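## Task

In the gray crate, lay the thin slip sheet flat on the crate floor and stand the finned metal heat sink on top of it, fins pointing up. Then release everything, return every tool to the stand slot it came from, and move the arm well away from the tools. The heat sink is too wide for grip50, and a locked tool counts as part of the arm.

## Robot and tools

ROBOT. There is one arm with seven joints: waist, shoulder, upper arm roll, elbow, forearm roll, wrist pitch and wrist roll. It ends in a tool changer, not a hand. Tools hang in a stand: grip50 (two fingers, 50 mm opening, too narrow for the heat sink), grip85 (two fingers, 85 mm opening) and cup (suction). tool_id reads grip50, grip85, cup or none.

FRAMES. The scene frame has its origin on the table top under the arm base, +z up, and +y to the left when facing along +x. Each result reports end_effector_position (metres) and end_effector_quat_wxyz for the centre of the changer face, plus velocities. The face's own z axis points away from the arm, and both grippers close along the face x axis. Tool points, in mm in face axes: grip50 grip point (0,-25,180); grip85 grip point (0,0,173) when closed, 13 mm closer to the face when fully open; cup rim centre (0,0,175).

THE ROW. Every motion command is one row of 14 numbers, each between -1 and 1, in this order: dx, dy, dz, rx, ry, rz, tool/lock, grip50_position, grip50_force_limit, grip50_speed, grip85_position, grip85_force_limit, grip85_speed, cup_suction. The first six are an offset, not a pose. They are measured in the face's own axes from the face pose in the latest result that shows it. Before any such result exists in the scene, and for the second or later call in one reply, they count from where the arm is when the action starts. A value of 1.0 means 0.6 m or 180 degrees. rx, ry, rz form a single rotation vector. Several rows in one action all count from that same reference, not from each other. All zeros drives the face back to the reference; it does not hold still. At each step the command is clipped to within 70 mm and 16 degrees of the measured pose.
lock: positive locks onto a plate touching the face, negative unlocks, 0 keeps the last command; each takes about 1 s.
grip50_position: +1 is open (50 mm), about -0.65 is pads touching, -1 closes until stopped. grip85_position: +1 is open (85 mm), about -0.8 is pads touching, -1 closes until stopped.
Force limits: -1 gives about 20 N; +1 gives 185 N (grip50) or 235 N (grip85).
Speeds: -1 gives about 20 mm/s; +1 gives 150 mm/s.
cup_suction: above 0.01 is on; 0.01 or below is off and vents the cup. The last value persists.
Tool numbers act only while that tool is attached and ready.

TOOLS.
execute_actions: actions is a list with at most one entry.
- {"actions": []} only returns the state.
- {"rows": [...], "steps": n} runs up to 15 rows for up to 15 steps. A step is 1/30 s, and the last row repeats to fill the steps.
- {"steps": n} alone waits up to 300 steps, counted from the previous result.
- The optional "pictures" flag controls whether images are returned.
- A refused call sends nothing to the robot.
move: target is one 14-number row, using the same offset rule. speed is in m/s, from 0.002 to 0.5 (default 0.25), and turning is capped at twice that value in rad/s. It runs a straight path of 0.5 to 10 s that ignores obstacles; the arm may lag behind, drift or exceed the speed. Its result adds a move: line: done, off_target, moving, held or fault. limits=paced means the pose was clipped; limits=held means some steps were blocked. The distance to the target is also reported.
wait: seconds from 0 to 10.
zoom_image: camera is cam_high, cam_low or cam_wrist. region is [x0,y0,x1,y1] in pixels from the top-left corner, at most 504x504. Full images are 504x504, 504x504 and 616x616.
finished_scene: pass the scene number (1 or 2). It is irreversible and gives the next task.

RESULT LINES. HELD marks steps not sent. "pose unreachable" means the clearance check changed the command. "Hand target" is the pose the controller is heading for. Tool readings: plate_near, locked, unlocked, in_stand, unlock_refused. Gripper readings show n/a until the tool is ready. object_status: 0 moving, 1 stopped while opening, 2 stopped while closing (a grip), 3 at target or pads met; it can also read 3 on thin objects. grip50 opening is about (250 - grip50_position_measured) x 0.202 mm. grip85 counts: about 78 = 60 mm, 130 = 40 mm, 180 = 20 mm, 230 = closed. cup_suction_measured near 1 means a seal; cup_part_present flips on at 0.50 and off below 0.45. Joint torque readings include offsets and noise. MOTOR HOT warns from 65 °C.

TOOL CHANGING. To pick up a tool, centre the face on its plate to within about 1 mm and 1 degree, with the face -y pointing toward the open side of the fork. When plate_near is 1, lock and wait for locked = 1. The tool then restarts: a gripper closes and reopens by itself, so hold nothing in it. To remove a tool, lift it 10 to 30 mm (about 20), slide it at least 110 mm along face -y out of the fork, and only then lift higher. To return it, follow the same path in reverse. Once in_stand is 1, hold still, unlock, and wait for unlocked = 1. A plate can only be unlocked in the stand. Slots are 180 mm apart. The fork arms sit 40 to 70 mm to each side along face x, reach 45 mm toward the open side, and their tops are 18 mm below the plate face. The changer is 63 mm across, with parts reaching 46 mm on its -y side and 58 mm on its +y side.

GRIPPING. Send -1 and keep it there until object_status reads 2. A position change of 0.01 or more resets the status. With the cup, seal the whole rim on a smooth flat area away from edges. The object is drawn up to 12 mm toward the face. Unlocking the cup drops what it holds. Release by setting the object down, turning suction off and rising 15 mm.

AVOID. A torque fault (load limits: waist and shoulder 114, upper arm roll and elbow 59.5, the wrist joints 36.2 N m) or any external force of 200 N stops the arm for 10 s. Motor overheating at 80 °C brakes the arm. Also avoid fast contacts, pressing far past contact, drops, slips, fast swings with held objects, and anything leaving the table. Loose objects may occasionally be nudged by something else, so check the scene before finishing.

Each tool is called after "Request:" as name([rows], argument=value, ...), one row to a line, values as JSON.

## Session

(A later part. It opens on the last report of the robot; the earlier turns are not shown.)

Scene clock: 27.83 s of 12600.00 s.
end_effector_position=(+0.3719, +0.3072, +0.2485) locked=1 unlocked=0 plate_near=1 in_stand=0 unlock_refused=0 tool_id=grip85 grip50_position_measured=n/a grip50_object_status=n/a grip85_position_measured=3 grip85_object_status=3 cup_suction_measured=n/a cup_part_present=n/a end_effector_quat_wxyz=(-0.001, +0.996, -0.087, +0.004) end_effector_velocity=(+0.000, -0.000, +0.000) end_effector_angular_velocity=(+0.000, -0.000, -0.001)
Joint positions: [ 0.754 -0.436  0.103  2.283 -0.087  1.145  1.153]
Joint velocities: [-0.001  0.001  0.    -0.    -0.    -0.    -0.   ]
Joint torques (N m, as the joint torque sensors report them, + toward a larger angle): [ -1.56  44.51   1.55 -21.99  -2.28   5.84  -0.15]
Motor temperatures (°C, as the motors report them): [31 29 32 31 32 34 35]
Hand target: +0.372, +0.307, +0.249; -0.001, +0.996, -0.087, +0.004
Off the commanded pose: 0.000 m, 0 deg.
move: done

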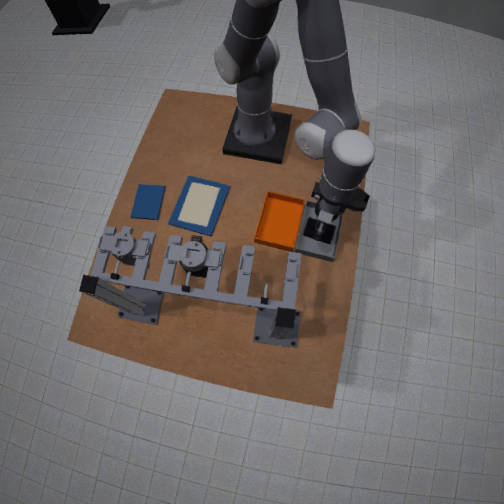

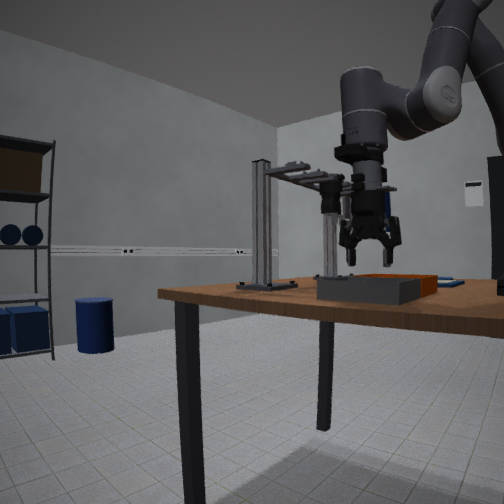

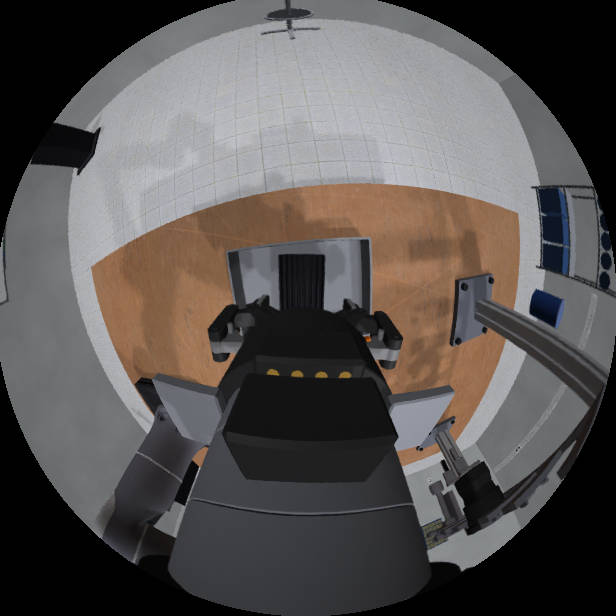

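Request:
move(target=[-0.01,-0.01,0.078,0,0,0,0,1,0,0,1,0,0,0], speed=0.06)

Request:
move(target=[0,0,0,0,0,0,0,1,0,0,-1,-0.4,-0.5,0])

Request:
move(target=[0,0,-0.13,0,0,0,0,1,0,0,-1,-0.4,-0.5,0], speed=0.1)

Request:
zoom_image(camera="cam_low", region=[300,200,460,320])

Scene clock: 31.43 s of 12600.00 s.
end_effector_position=(+0.3672, +0.3142, +0.2014) locked=1 unlocked=0 plate_near=1 in_stand=0 unlock_refused=0 tool_id=grip85 grip50_position_measured=n/a grip50_object_status=n/a grip85_position_measured=3 grip85_object_status=3 cup_suction_measured=n/a cup_part_present=n/a end_effector_quat_wxyz=(-0.001, +0.996, -0.087, +0.004) end_effector_velocity=(+0.000, -0.000, +0.000) end_effector_angular_velocity=(-0.000, +0.000, -0.001)
Joint positions: [ 0.794 -0.564  0.073  2.284 -0.108  1.275  1.186]
Joint velocities: [-0.     0.    -0.     0.001  0.001 -0.     0.   ]
Joint torques (N m, as the joint torque sensors report them, + toward a larger angle): [ -0.7   47.71   0.21 -18.38  -1.98   6.01   0.06]
Motor temperatures (°C, as the motors report them): [31 29 32 31 32 34 35]
Hand target: +0.367, +0.314, +0.202; -0.001, +0.996, -0.087, +0.004
Off the commanded pose: 0.000 m, 0 deg.
move: done

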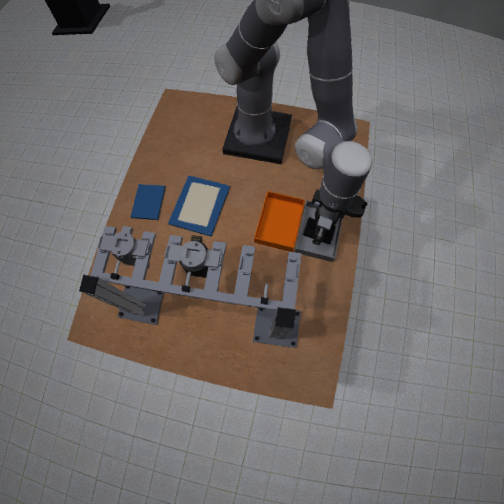

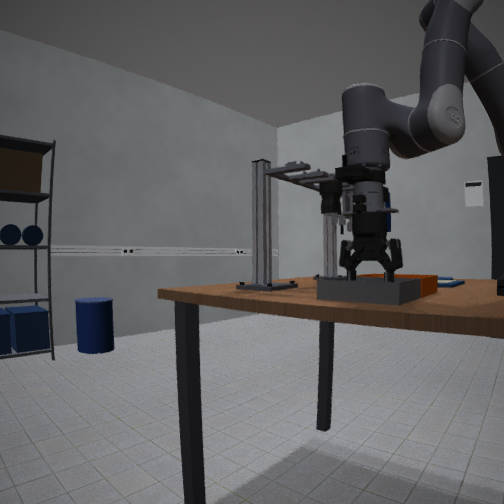

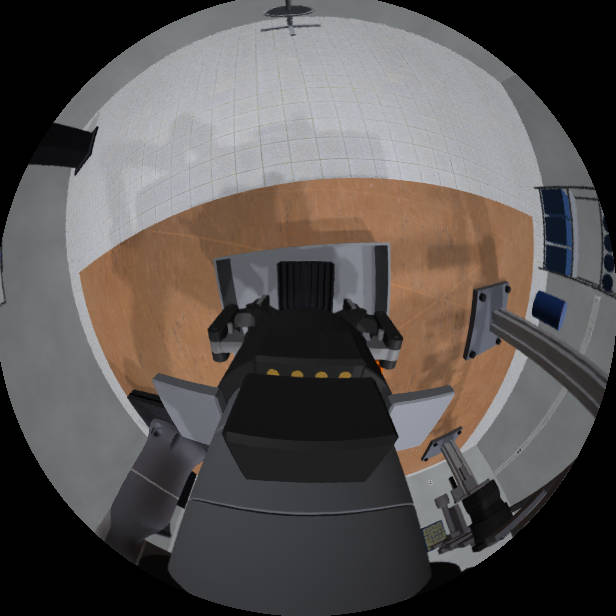

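Scene clock: 32.30 s of 12600.00 s.
end_effector_position=(+0.3674, +0.3144, +0.2018) locked=1 unlocked=0 plate_near=1 in_stand=0 unlock_refused=0 tool_id=grip85 grip50_position_measured=n/a grip50_object_status=n/a grip85_position_measured=80 grip85_object_status=2 cup_suction_measured=n/a cup_part_present=n/a end_effector_quat_wxyz=(-0.002, +0.996, -0.087, +0.004) end_effector_velocity=(+0.000, -0.000, -0.000) end_effector_angular_velocity=(-0.000, -0.000, +0.001)
Joint positions: [ 0.794 -0.564  0.073  2.284 -0.108  1.275  1.186]
Joint velocities: [-0.     0.     0.     0.    -0.001 -0.    -0.   ]
Joint torques (N m, as the joint torque sensors report them, + toward a larger angle): [ -0.25  42.79   1.54 -16.66  -1.69   5.54   0.16]
Motor temperatures (°C, as the motors report them): [31 29 32 31 32 34 35]
Hand target: +0.367, +0.314, +0.201; -0.001, +0.996, -0.087, +0.004
Off the commanded pose: 0.000 m, 0 deg.
move: done

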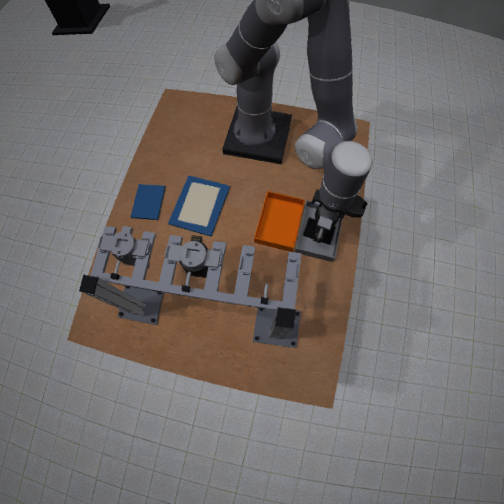

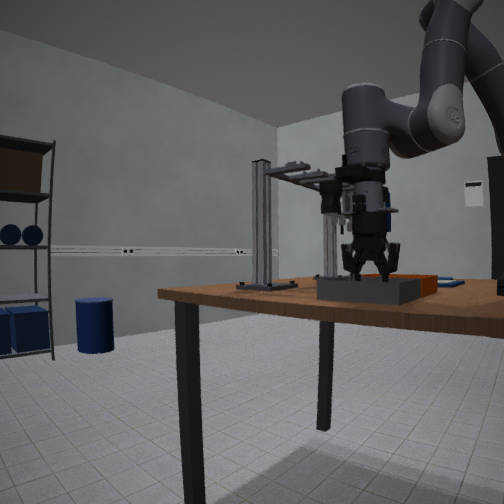

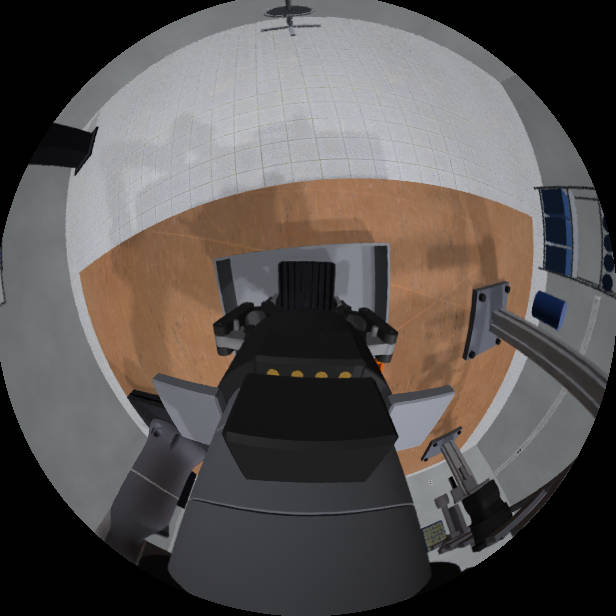

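Scene clock: 33.37 s of 12600.00 s.
end_effector_position=(+0.3667, +0.3142, +0.2800) locked=1 unlocked=0 plate_near=1 in_stand=0 unlock_refused=0 tool_id=grip85 grip50_position_measured=n/a grip50_object_status=n/a grip85_position_measured=80 grip85_object_status=2 cup_suction_measured=n/a cup_part_present=n/a end_effector_quat_wxyz=(-0.001, +0.996, -0.087, +0.004) end_effector_velocity=(+0.000, -0.000, -0.000) end_effector_angular_velocity=(-0.000, +0.000, -0.001)
Joint positions: [ 0.757 -0.357  0.122  2.268 -0.071  1.052  1.159]
Joint velocities: [-0.    -0.    -0.    -0.     0.     0.     0.001]
Joint torques (N m, as the joint torque sensors report them, + toward a larger angle): [ -0.7   41.79   2.33 -24.57  -2.3    6.32   0.01]
Motor temperatures (°C, as the motors report them): [31 29 32 31 32 34 35]
Hand target: +0.367, +0.314, +0.280; -0.002, +0.996, -0.087, +0.004
Off the commanded pose: 0.000 m, 0 deg.
move: done

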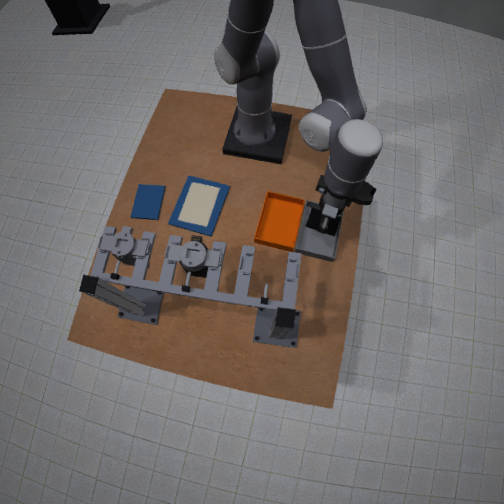

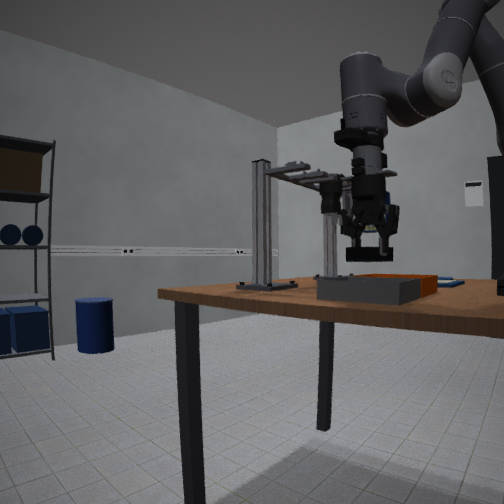

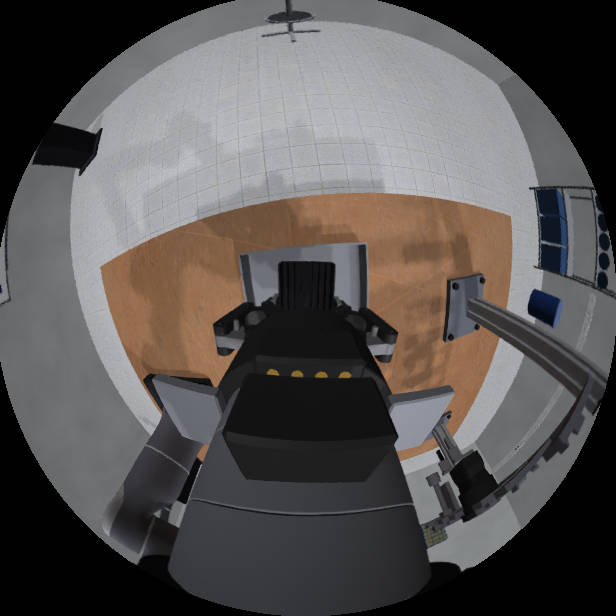

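Region (300, 200, 460, 320) of cam_low's 504x504 image, scaled by 3.150, with more detail than that image has; it fills the top 378 rows of this view, and the rest is white.

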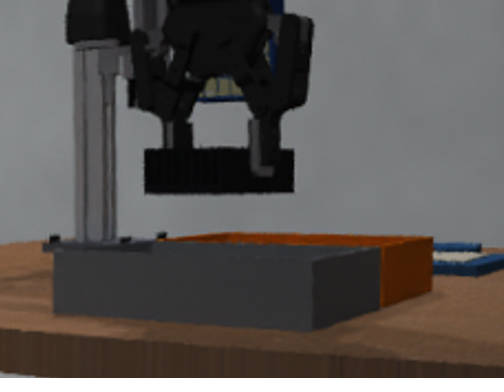

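Request:
move(target=[0.018,0.232,0,0,0,-0.033,0,1,0,0,-1,-0.4,-0.5,0], speed=0.15)

Scene clock: 35.27 s of 12600.00 s.
end_effector_position=(+0.3534, +0.1750, +0.2797) locked=1 unlocked=0 plate_near=1 in_stand=0 unlock_refused=0 tool_id=grip85 grip50_position_measured=n/a grip50_object_status=n/a grip85_position_measured=80 grip85_object_status=2 cup_suction_measured=n/a cup_part_present=n/a end_effector_quat_wxyz=(-0.001, +0.999, -0.035, +0.004) end_effector_velocity=(-0.000, +0.000, +0.000) end_effector_angular_velocity=(+0.000, -0.000, +0.001)
Joint positions: [ 0.577 -0.204  0.105  2.516 -0.034  1.148  0.834]
Joint velocities: [ 0.001  0.     0.    -0.    -0.    -0.     0.   ]
Joint torques (N m, as the joint torque sensors report them, + toward a larger angle): [  1.42  32.49   1.25 -21.68  -2.63   6.05   0.33]
Motor temperatures (°C, as the motors report them): [31 29 32 31 32 34 35]
Hand target: +0.353, +0.175, +0.280; -0.001, +0.999, -0.035, +0.005
Off the commanded pose: 0.000 m, 0 deg.
move: done

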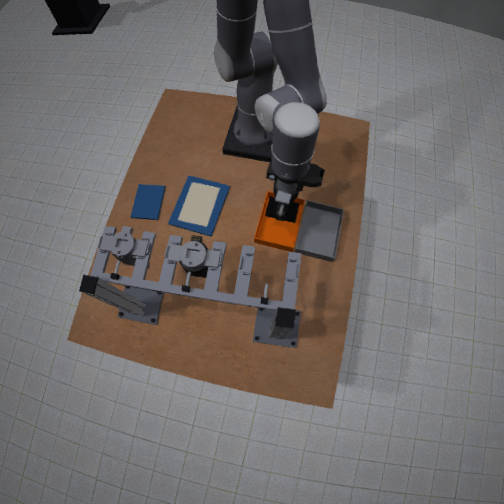

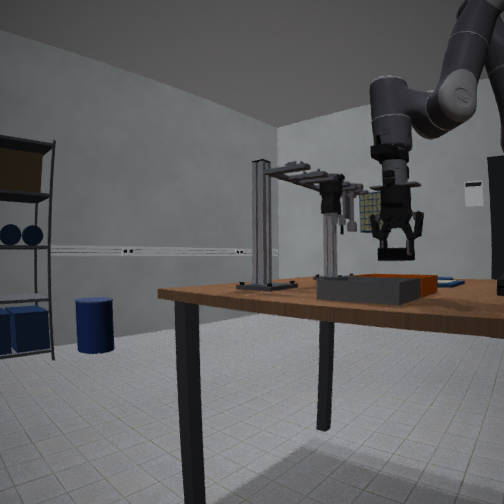

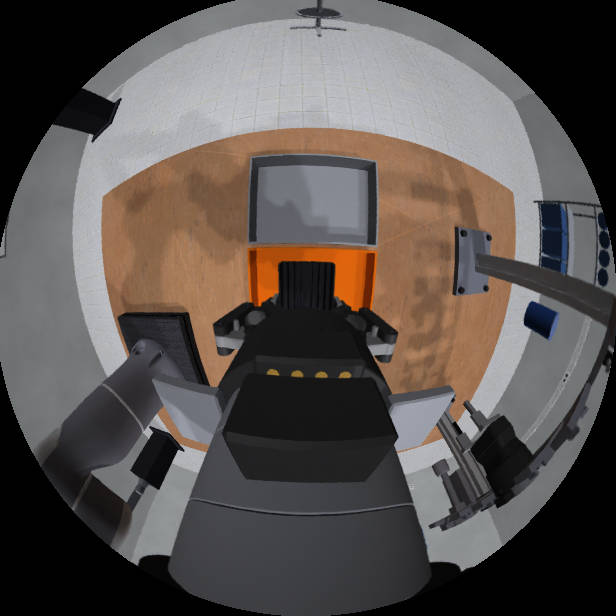

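Request:
move(target=[0.01,0,0.129,0,0,0,0,1,0,0,-1,-0.4,-0.5,0], speed=0.04)

Request:
move(target=[0,0,0,0,0,0,0,1,0,0,1,-0.4,0,0])

Request:
move(target=[0,0,-0.12,0,0,0,0,1,0,0,1,-0.4,0,0])

Request:
move(target=[0.165,0,-0.18,0,0,-0.5367,0,1,0,0,1,-0.4,0,0], speed=0.35)

Scene clock: 39.13 s of 12600.00 s.
end_effector_position=(+0.3599, +0.1746, +0.2018) locked=1 unlocked=0 plate_near=1 in_stand=0 unlock_refused=0 tool_id=grip85 grip50_position_measured=n/a grip50_object_status=n/a grip85_position_measured=80 grip85_object_status=2 cup_suction_measured=n/a cup_part_present=n/a end_effector_quat_wxyz=(-0.001, +0.999, -0.035, +0.004) end_effector_velocity=(+0.000, +0.000, +0.000) end_effector_angular_velocity=(+0.001, -0.001, +0.001)
Joint positions: [ 0.615 -0.482  0.041  2.522 -0.081  1.432  0.855]
Joint velocities: [-0.     0.001  0.    -0.    -0.001  0.    -0.   ]
Joint torques (N m, as the joint torque sensors report them, + toward a larger angle): [  0.38  39.6   -0.17 -13.16  -0.93   5.85   0.24]
Motor temperatures (°C, as the motors report them): [31 29 32 31 32 34 35]
Hand target: +0.360, +0.175, +0.202; -0.001, +0.999, -0.035, +0.004
Off the commanded pose: 0.001 m, 0 deg.
move: done

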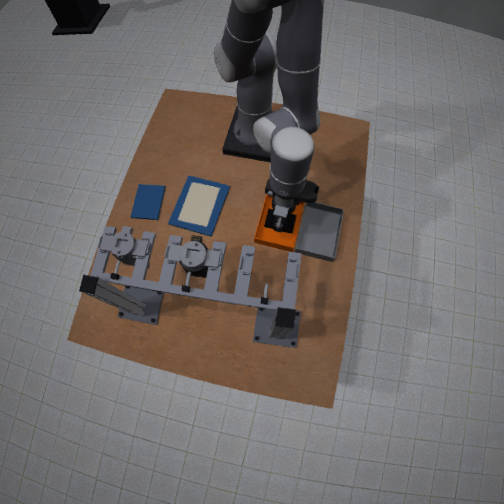

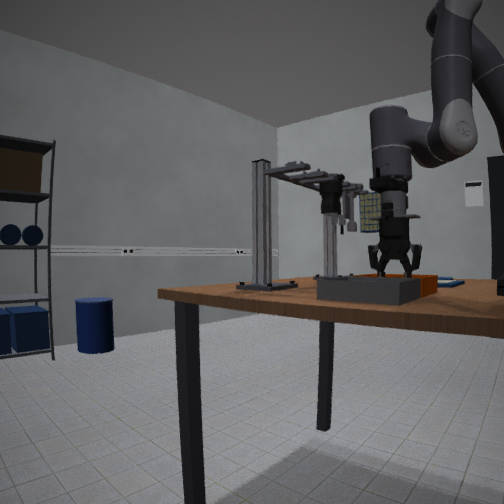

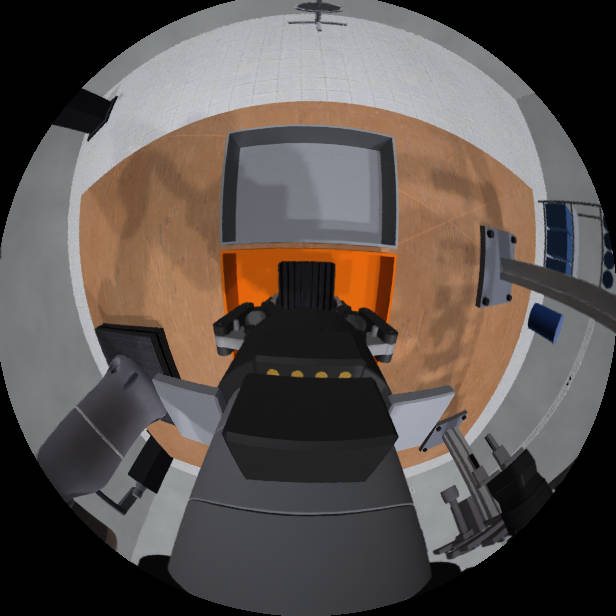

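Scene clock: 39.90 s of 12600.00 s.
end_effector_position=(+0.3599, +0.1746, +0.2018) locked=1 unlocked=0 plate_near=1 in_stand=0 unlock_refused=0 tool_id=grip85 grip50_position_measured=n/a grip50_object_status=n/a grip85_position_measured=3 grip85_object_status=3 cup_suction_measured=n/a cup_part_present=n/a end_effector_quat_wxyz=(-0.001, +0.999, -0.035, +0.004) end_effector_velocity=(+0.000, +0.000, +0.000) end_effector_angular_velocity=(-0.000, -0.000, +0.001)
Joint positions: [ 0.615 -0.482  0.041  2.522 -0.081  1.432  0.855]
Joint velocities: [ 0.    -0.    -0.    -0.    -0.001 -0.    -0.001]
Joint torques (N m, as the joint torque sensors report them, + toward a larger angle): [ -0.18  37.83   0.86 -12.72  -1.16   5.93  -0.37]
Motor temperatures (°C, as the motors report them): [31 29 32 31 32 34 35]
Hand target: +0.360, +0.175, +0.202; -0.001, +0.999, -0.035, +0.004
Off the commanded pose: 0.000 m, 0 deg.
move: done

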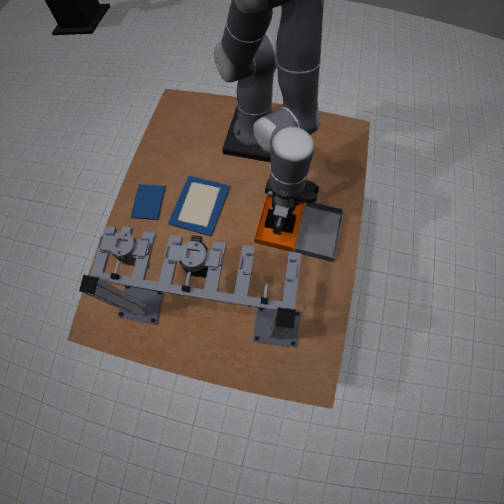

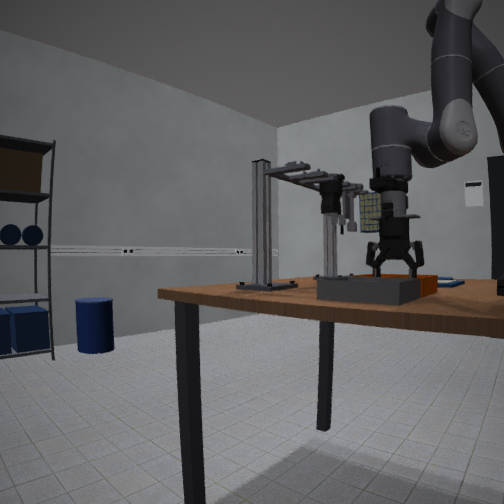

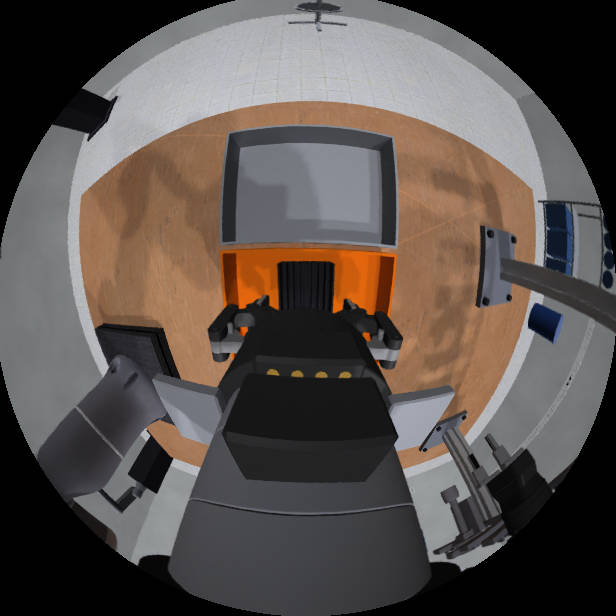

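Scene clock: 40.63 s of 12600.00 s.
end_effector_position=(+0.3594, +0.1745, +0.2742) locked=1 unlocked=0 plate_near=1 in_stand=0 unlock_refused=0 tool_id=grip85 grip50_position_measured=n/a grip50_object_status=n/a grip85_position_measured=3 grip85_object_status=3 cup_suction_measured=n/a cup_part_present=n/a end_effector_quat_wxyz=(-0.001, +0.999, -0.035, +0.004) end_effector_velocity=(-0.000, -0.000, -0.001) end_effector_angular_velocity=(-0.000, +0.001, -0.000)
Joint positions: [ 0.571 -0.231  0.098  2.505 -0.038  1.164  0.825]
Joint velocities: [-0.001 -0.002  0.     0.     0.     0.001 -0.001]
Joint torques (N m, as the joint torque sensors report them, + toward a larger angle): [ -0.07  33.2    0.32 -20.32  -2.06   5.72   0.2 ]
Motor temperatures (°C, as the motors report them): [31 29 32 31 32 34 35]
Hand target: +0.359, +0.175, +0.274; -0.001, +0.999, -0.035, +0.004
Off the commanded pose: 0.000 m, 0 deg.
move: done

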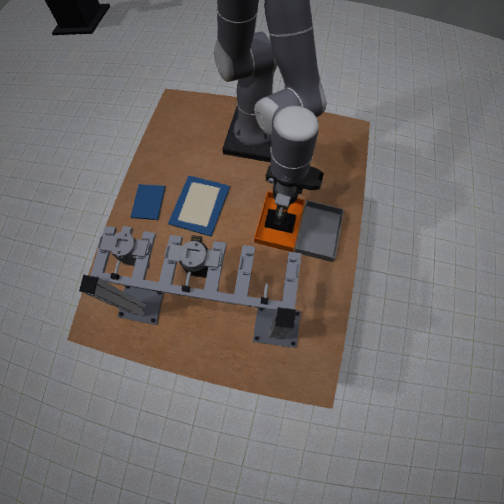

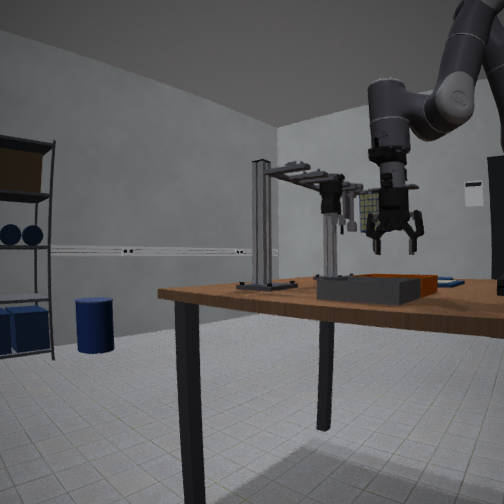

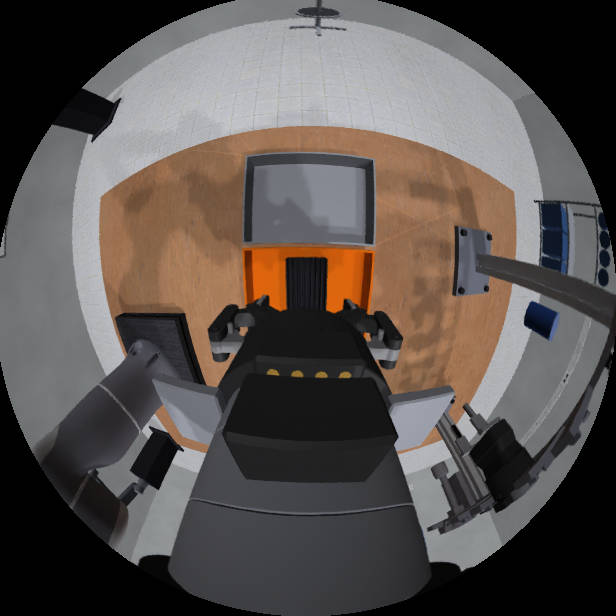

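Scene clock: 43.40 s of 12600.00 s.
end_effector_position=(+0.4573, +0.1671, +0.3835) locked=1 unlocked=0 plate_near=1 in_stand=0 unlock_refused=0 tool_id=grip85 grip50_position_measured=n/a grip50_object_status=n/a grip85_position_measured=3 grip85_object_status=3 cup_suction_measured=n/a cup_part_present=n/a end_effector_quat_wxyz=(+0.003, +0.691, +0.723, +0.004) end_effector_velocity=(+0.000, -0.000, +0.000) end_effector_angular_velocity=(+0.000, +0.000, -0.000)
Joint positions: [ 0.319 -0.161  0.208  2.155 -0.035  0.74  -1.016]
Joint velocities: [-0. -0.  0. -0.  0. -0. -0.]
Joint torques (N m, as the joint torque sensors report them, + toward a larger angle): [  0.    38.34   1.6  -30.86  -4.04   5.95   0.5 ]
Motor temperatures (°C, as the motors report them): [31 29 32 32 32 34 35]
Hand target: +0.457, +0.167, +0.383; +0.003, +0.691, +0.723, +0.004
Off the commanded pose: 0.001 m, 0 deg.
move: done

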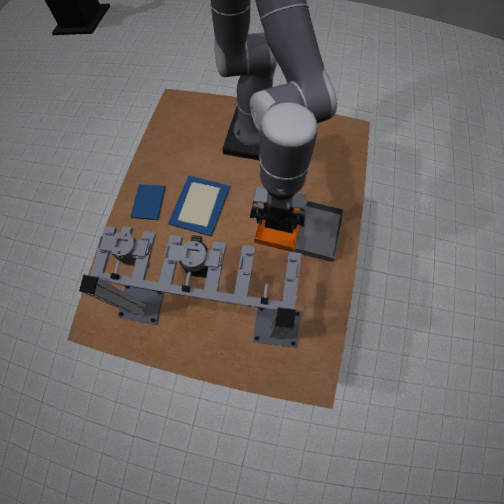

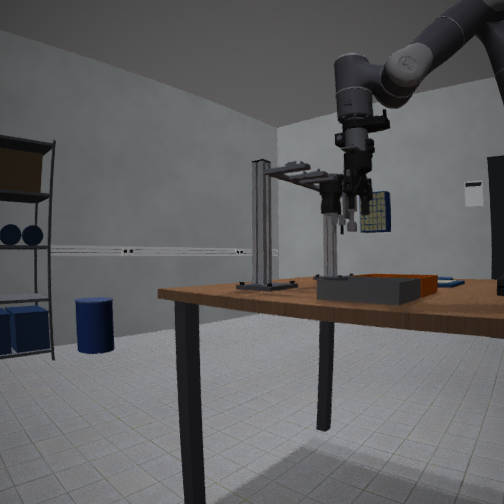

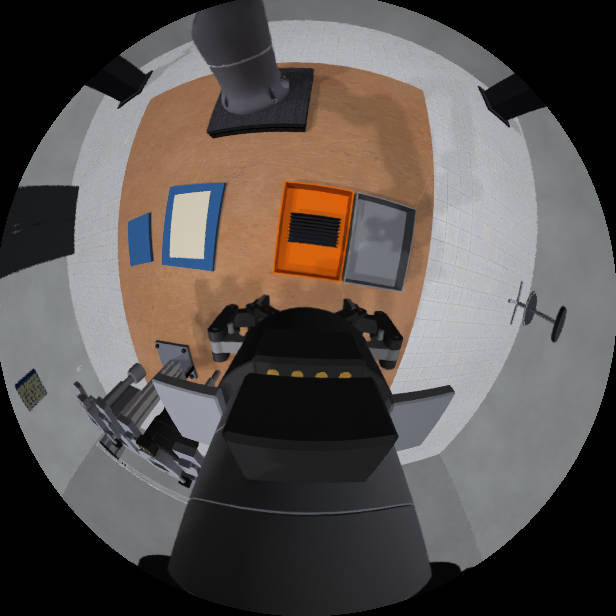

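Request:
move(target=[0.002,0.2825,0.003,0,0,0,0,1,0,0,1,0,0,0], speed=0.12)

Request:
move(target=[0,0,0.036,0,0,0,0,1,0,0,1,0,0,0], speed=0.02)

Request:
move(target=[0,0,0,0,0,0,-1,1,0,0,1,0,0,0])

Request:
wait(seconds=0.7)

Scene clock: 46.53 s of 12600.00 s.
end_effector_position=(+0.6267, +0.1754, +0.3829) locked=1 unlocked=0 plate_near=1 in_stand=0 unlock_refused=0 tool_id=grip85 grip50_position_measured=n/a grip50_object_status=n/a grip85_position_measured=3 grip85_object_status=3 cup_suction_measured=n/a cup_part_present=n/a end_effector_quat_wxyz=(+0.003, +0.691, +0.723, +0.004) end_effector_velocity=(+0.000, +0.000, +0.001) end_effector_angular_velocity=(+0.001, -0.002, +0.001)
Joint positions: [ 0.294 -0.506  0.114  1.661 -0.058  0.59  -1.136]
Joint velocities: [ 0.     0.001 -0.    -0.001  0.    -0.    -0.001]
Joint torques (N m, as the joint torque sensors report them, + toward a larger angle): [ -0.02  60.08   2.81 -33.7   -4.41   5.53   0.12]
Motor temperatures (°C, as the motors report them): [31 29 32 32 32 34 35]
Hand target: +0.627, +0.176, +0.383; +0.002, +0.691, +0.723, +0.004
Off the commanded pose: 0.001 m, 0 deg.
move: done

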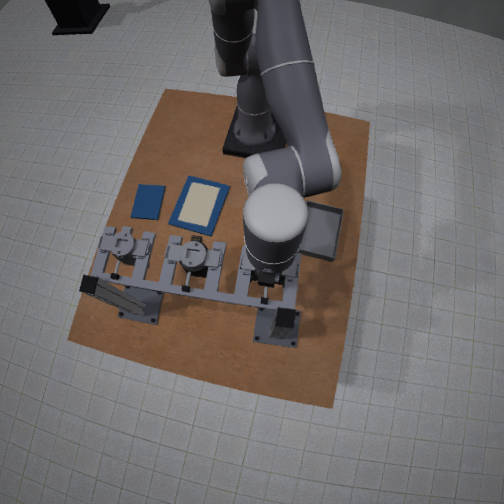

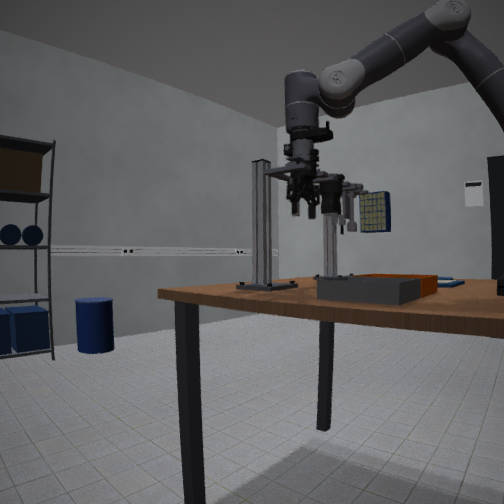

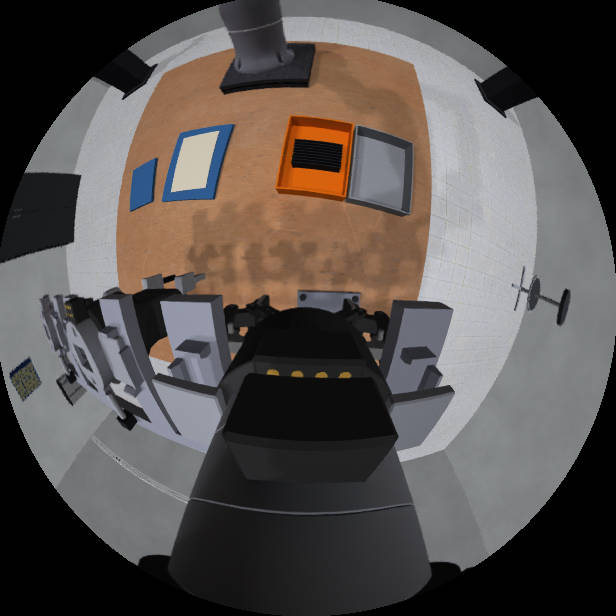

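Scene clock: 47.83 s of 12600.00 s.
end_effector_position=(+0.6267, +0.1758, +0.3618) locked=1 unlocked=0 plate_near=1 in_stand=1 unlock_refused=0 tool_id=grip85 grip50_position_measured=n/a grip50_object_status=n/a grip85_position_measured=3 grip85_object_status=3 cup_suction_measured=n/a cup_part_present=n/a end_effector_quat_wxyz=(+0.002, +0.691, +0.723, +0.004) end_effector_velocity=(-0.000, -0.000, -0.000) end_effector_angular_velocity=(+0.000, +0.000, -0.000)
Joint positions: [ 0.296 -0.533  0.112  1.681 -0.062  0.637 -1.134]
Joint velocities: [-0.    -0.     0.    -0.     0.001 -0.    -0.   ]
Joint torques (N m, as the joint torque sensors report them, + toward a larger angle): [ -1.01  53.39  -0.27 -33.83  -4.51   6.92   1.34]
Motor temperatures (°C, as the motors report them): [31 29 32 32 32 34 35]
Hand target: +0.627, +0.175, +0.361; +0.003, +0.691, +0.723, +0.004
Off the commanded pose: 0.001 m, 0 deg.
move: done

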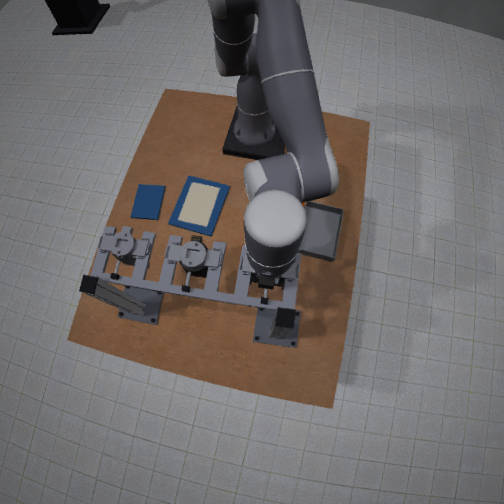

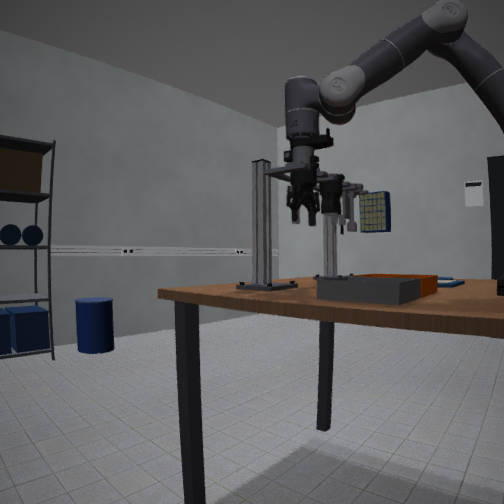

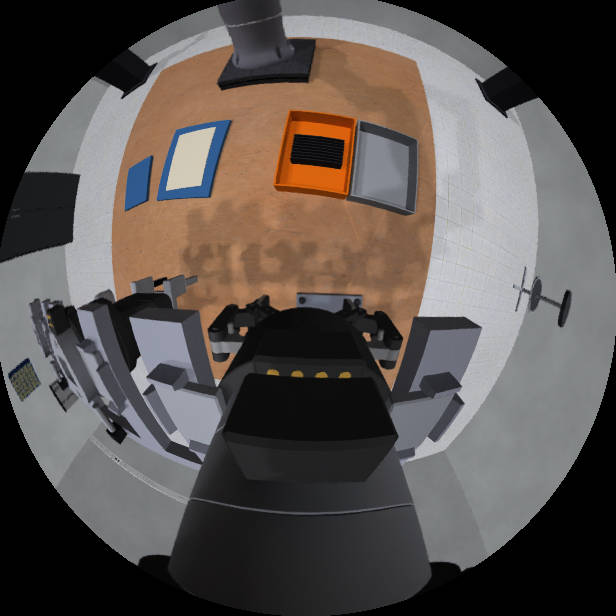

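Scene clock: 48.33 s of 12600.00 s.
end_effector_position=(+0.6265, +0.1759, +0.3617) locked=0 unlocked=0 plate_near=1 in_stand=1 unlock_refused=0 tool_id=none grip50_position_measured=n/a grip50_object_status=n/a grip85_position_measured=n/a grip85_object_status=n/a cup_suction_measured=n/a cup_part_present=n/a end_effector_quat_wxyz=(+0.002, +0.691, +0.723, +0.004) end_effector_velocity=(+0.000, -0.000, +0.000) end_effector_angular_velocity=(-0.000, -0.000, +0.000)
Joint positions: [ 0.296 -0.533  0.112  1.681 -0.062  0.637 -1.135]
Joint velocities: [-0.     0.    -0.    -0.    -0.001  0.    -0.   ]
Joint torques (N m, as the joint torque sensors report them, + toward a larger angle): [ -0.43  50.86   2.05 -28.32  -3.31   4.93   0.81]
Motor temperatures (°C, as the motors report them): [31 29 32 32 32 34 35]
Hand target: +0.627, +0.176, +0.362; +0.002, +0.691, +0.723, +0.004
Off the commanded pose: 0.000 m, 0 deg.
move: done

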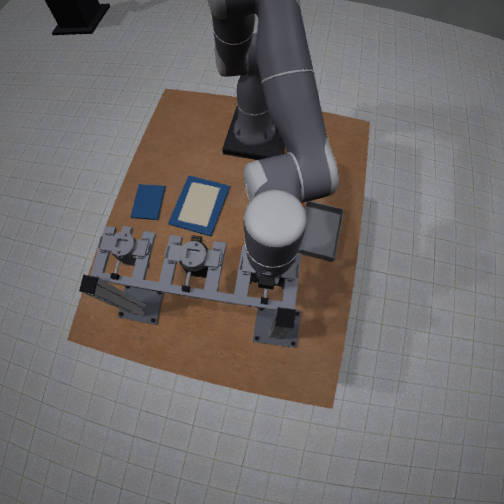

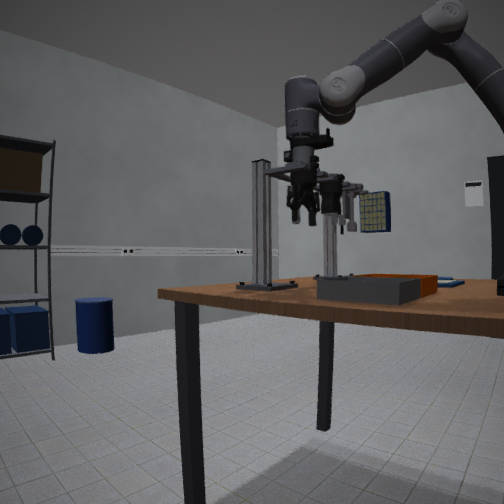

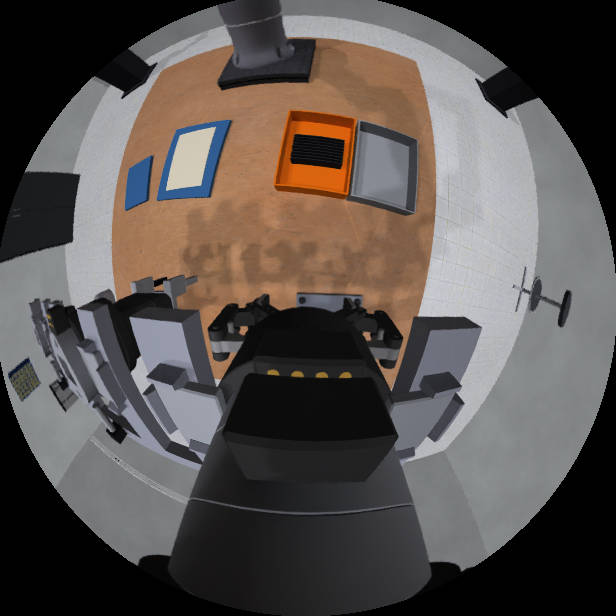

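Scene clock: 49.03 s of 12600.00 s.
end_effector_position=(+0.6265, +0.1759, +0.3617) locked=0 unlocked=1 plate_near=1 in_stand=1 unlock_refused=0 tool_id=none grip50_position_measured=n/a grip50_object_status=n/a grip85_position_measured=n/a grip85_object_status=n/a cup_suction_measured=n/a cup_part_present=n/a end_effector_quat_wxyz=(+0.002, +0.691, +0.723, +0.004) end_effector_velocity=(+0.000, +0.000, +0.000) end_effector_angular_velocity=(+0.000, -0.000, +0.000)
Joint positions: [ 0.296 -0.533  0.112  1.681 -0.062  0.637 -1.135]
Joint velocities: [ 0.     0.    -0.    -0.     0.    -0.    -0.001]
Joint torques (N m, as the joint torque sensors report them, + toward a larger angle): [ -1.65  51.35   1.97 -28.21  -2.96   4.99   0.56]
Motor temperatures (°C, as the motors report them): [31 29 32 32 32 34 35]
Hand target: +0.627, +0.176, +0.362; +0.002, +0.691, +0.723, +0.004
Off the commanded pose: 0.000 m, 0 deg.
Steps of this call (steps 1 to 21: nothing new was sent). Readings (end_effector_position | what the end effector reports):
1: (+0.6265, +0.1759, +0.3617) | locked=0 unlocked=0 plate_near=1 in_stand=1 unlock_refused=0 tool_id=none grip50_position_measured=n/a grip50_object_status=n/a grip85_position_measured=n/a grip85_object_status=n/a cup_suction_measured=n/a cup_part_present=n/a
2: (+0.6265, +0.1759, +0.3617) | locked=0 unlocked=0 plate_near=1 in_stand=1 unlock_refused=0 tool_id=none grip50_position_measured=n/a grip50_object_status=n/a grip85_position_measured=n/a grip85_object_status=n/a cup_suction_measured=n/a cup_part_present=n/a
4: (+0.6265, +0.1759, +0.3617) | locked=0 unlocked=0 plate_near=1 in_stand=1 unlock_refused=0 tool_id=none grip50_position_measured=n/a grip50_object_status=n/a grip85_position_measured=n/a grip85_object_status=n/a cup_suction_measured=n/a cup_part_present=n/a
8: (+0.6265, +0.1759, +0.3617) | locked=0 unlocked=0 plate_near=1 in_stand=1 unlock_refused=0 tool_id=none grip50_position_measured=n/a grip50_object_status=n/a grip85_position_measured=n/a grip85_object_status=n/a cup_suction_measured=n/a cup_part_present=n/a
21: the state above

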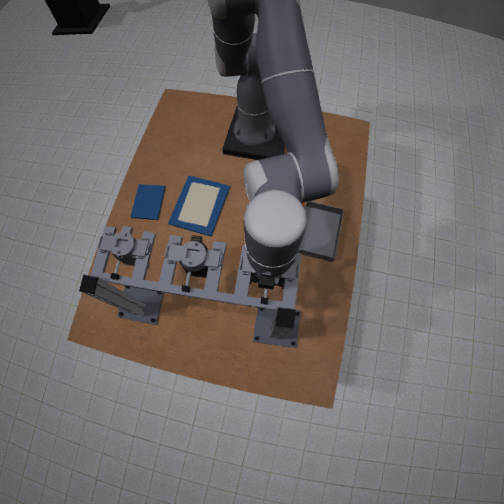

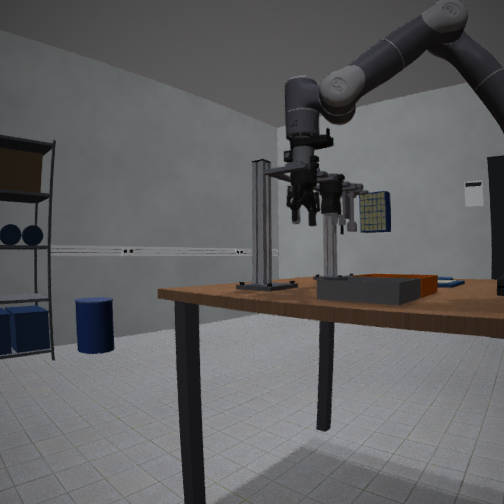

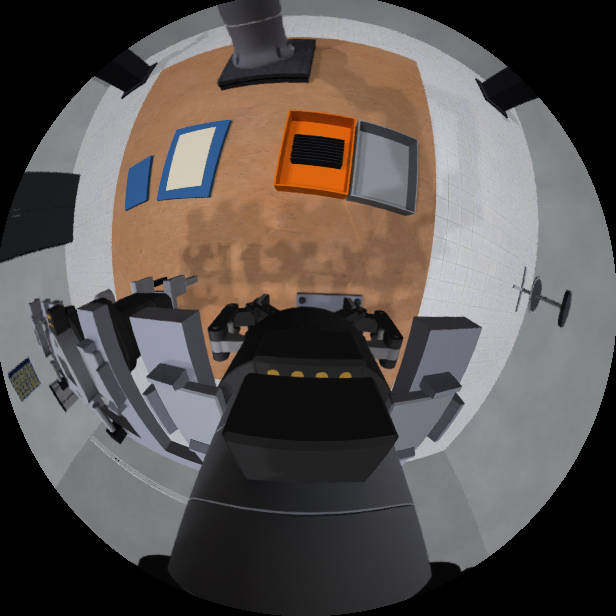

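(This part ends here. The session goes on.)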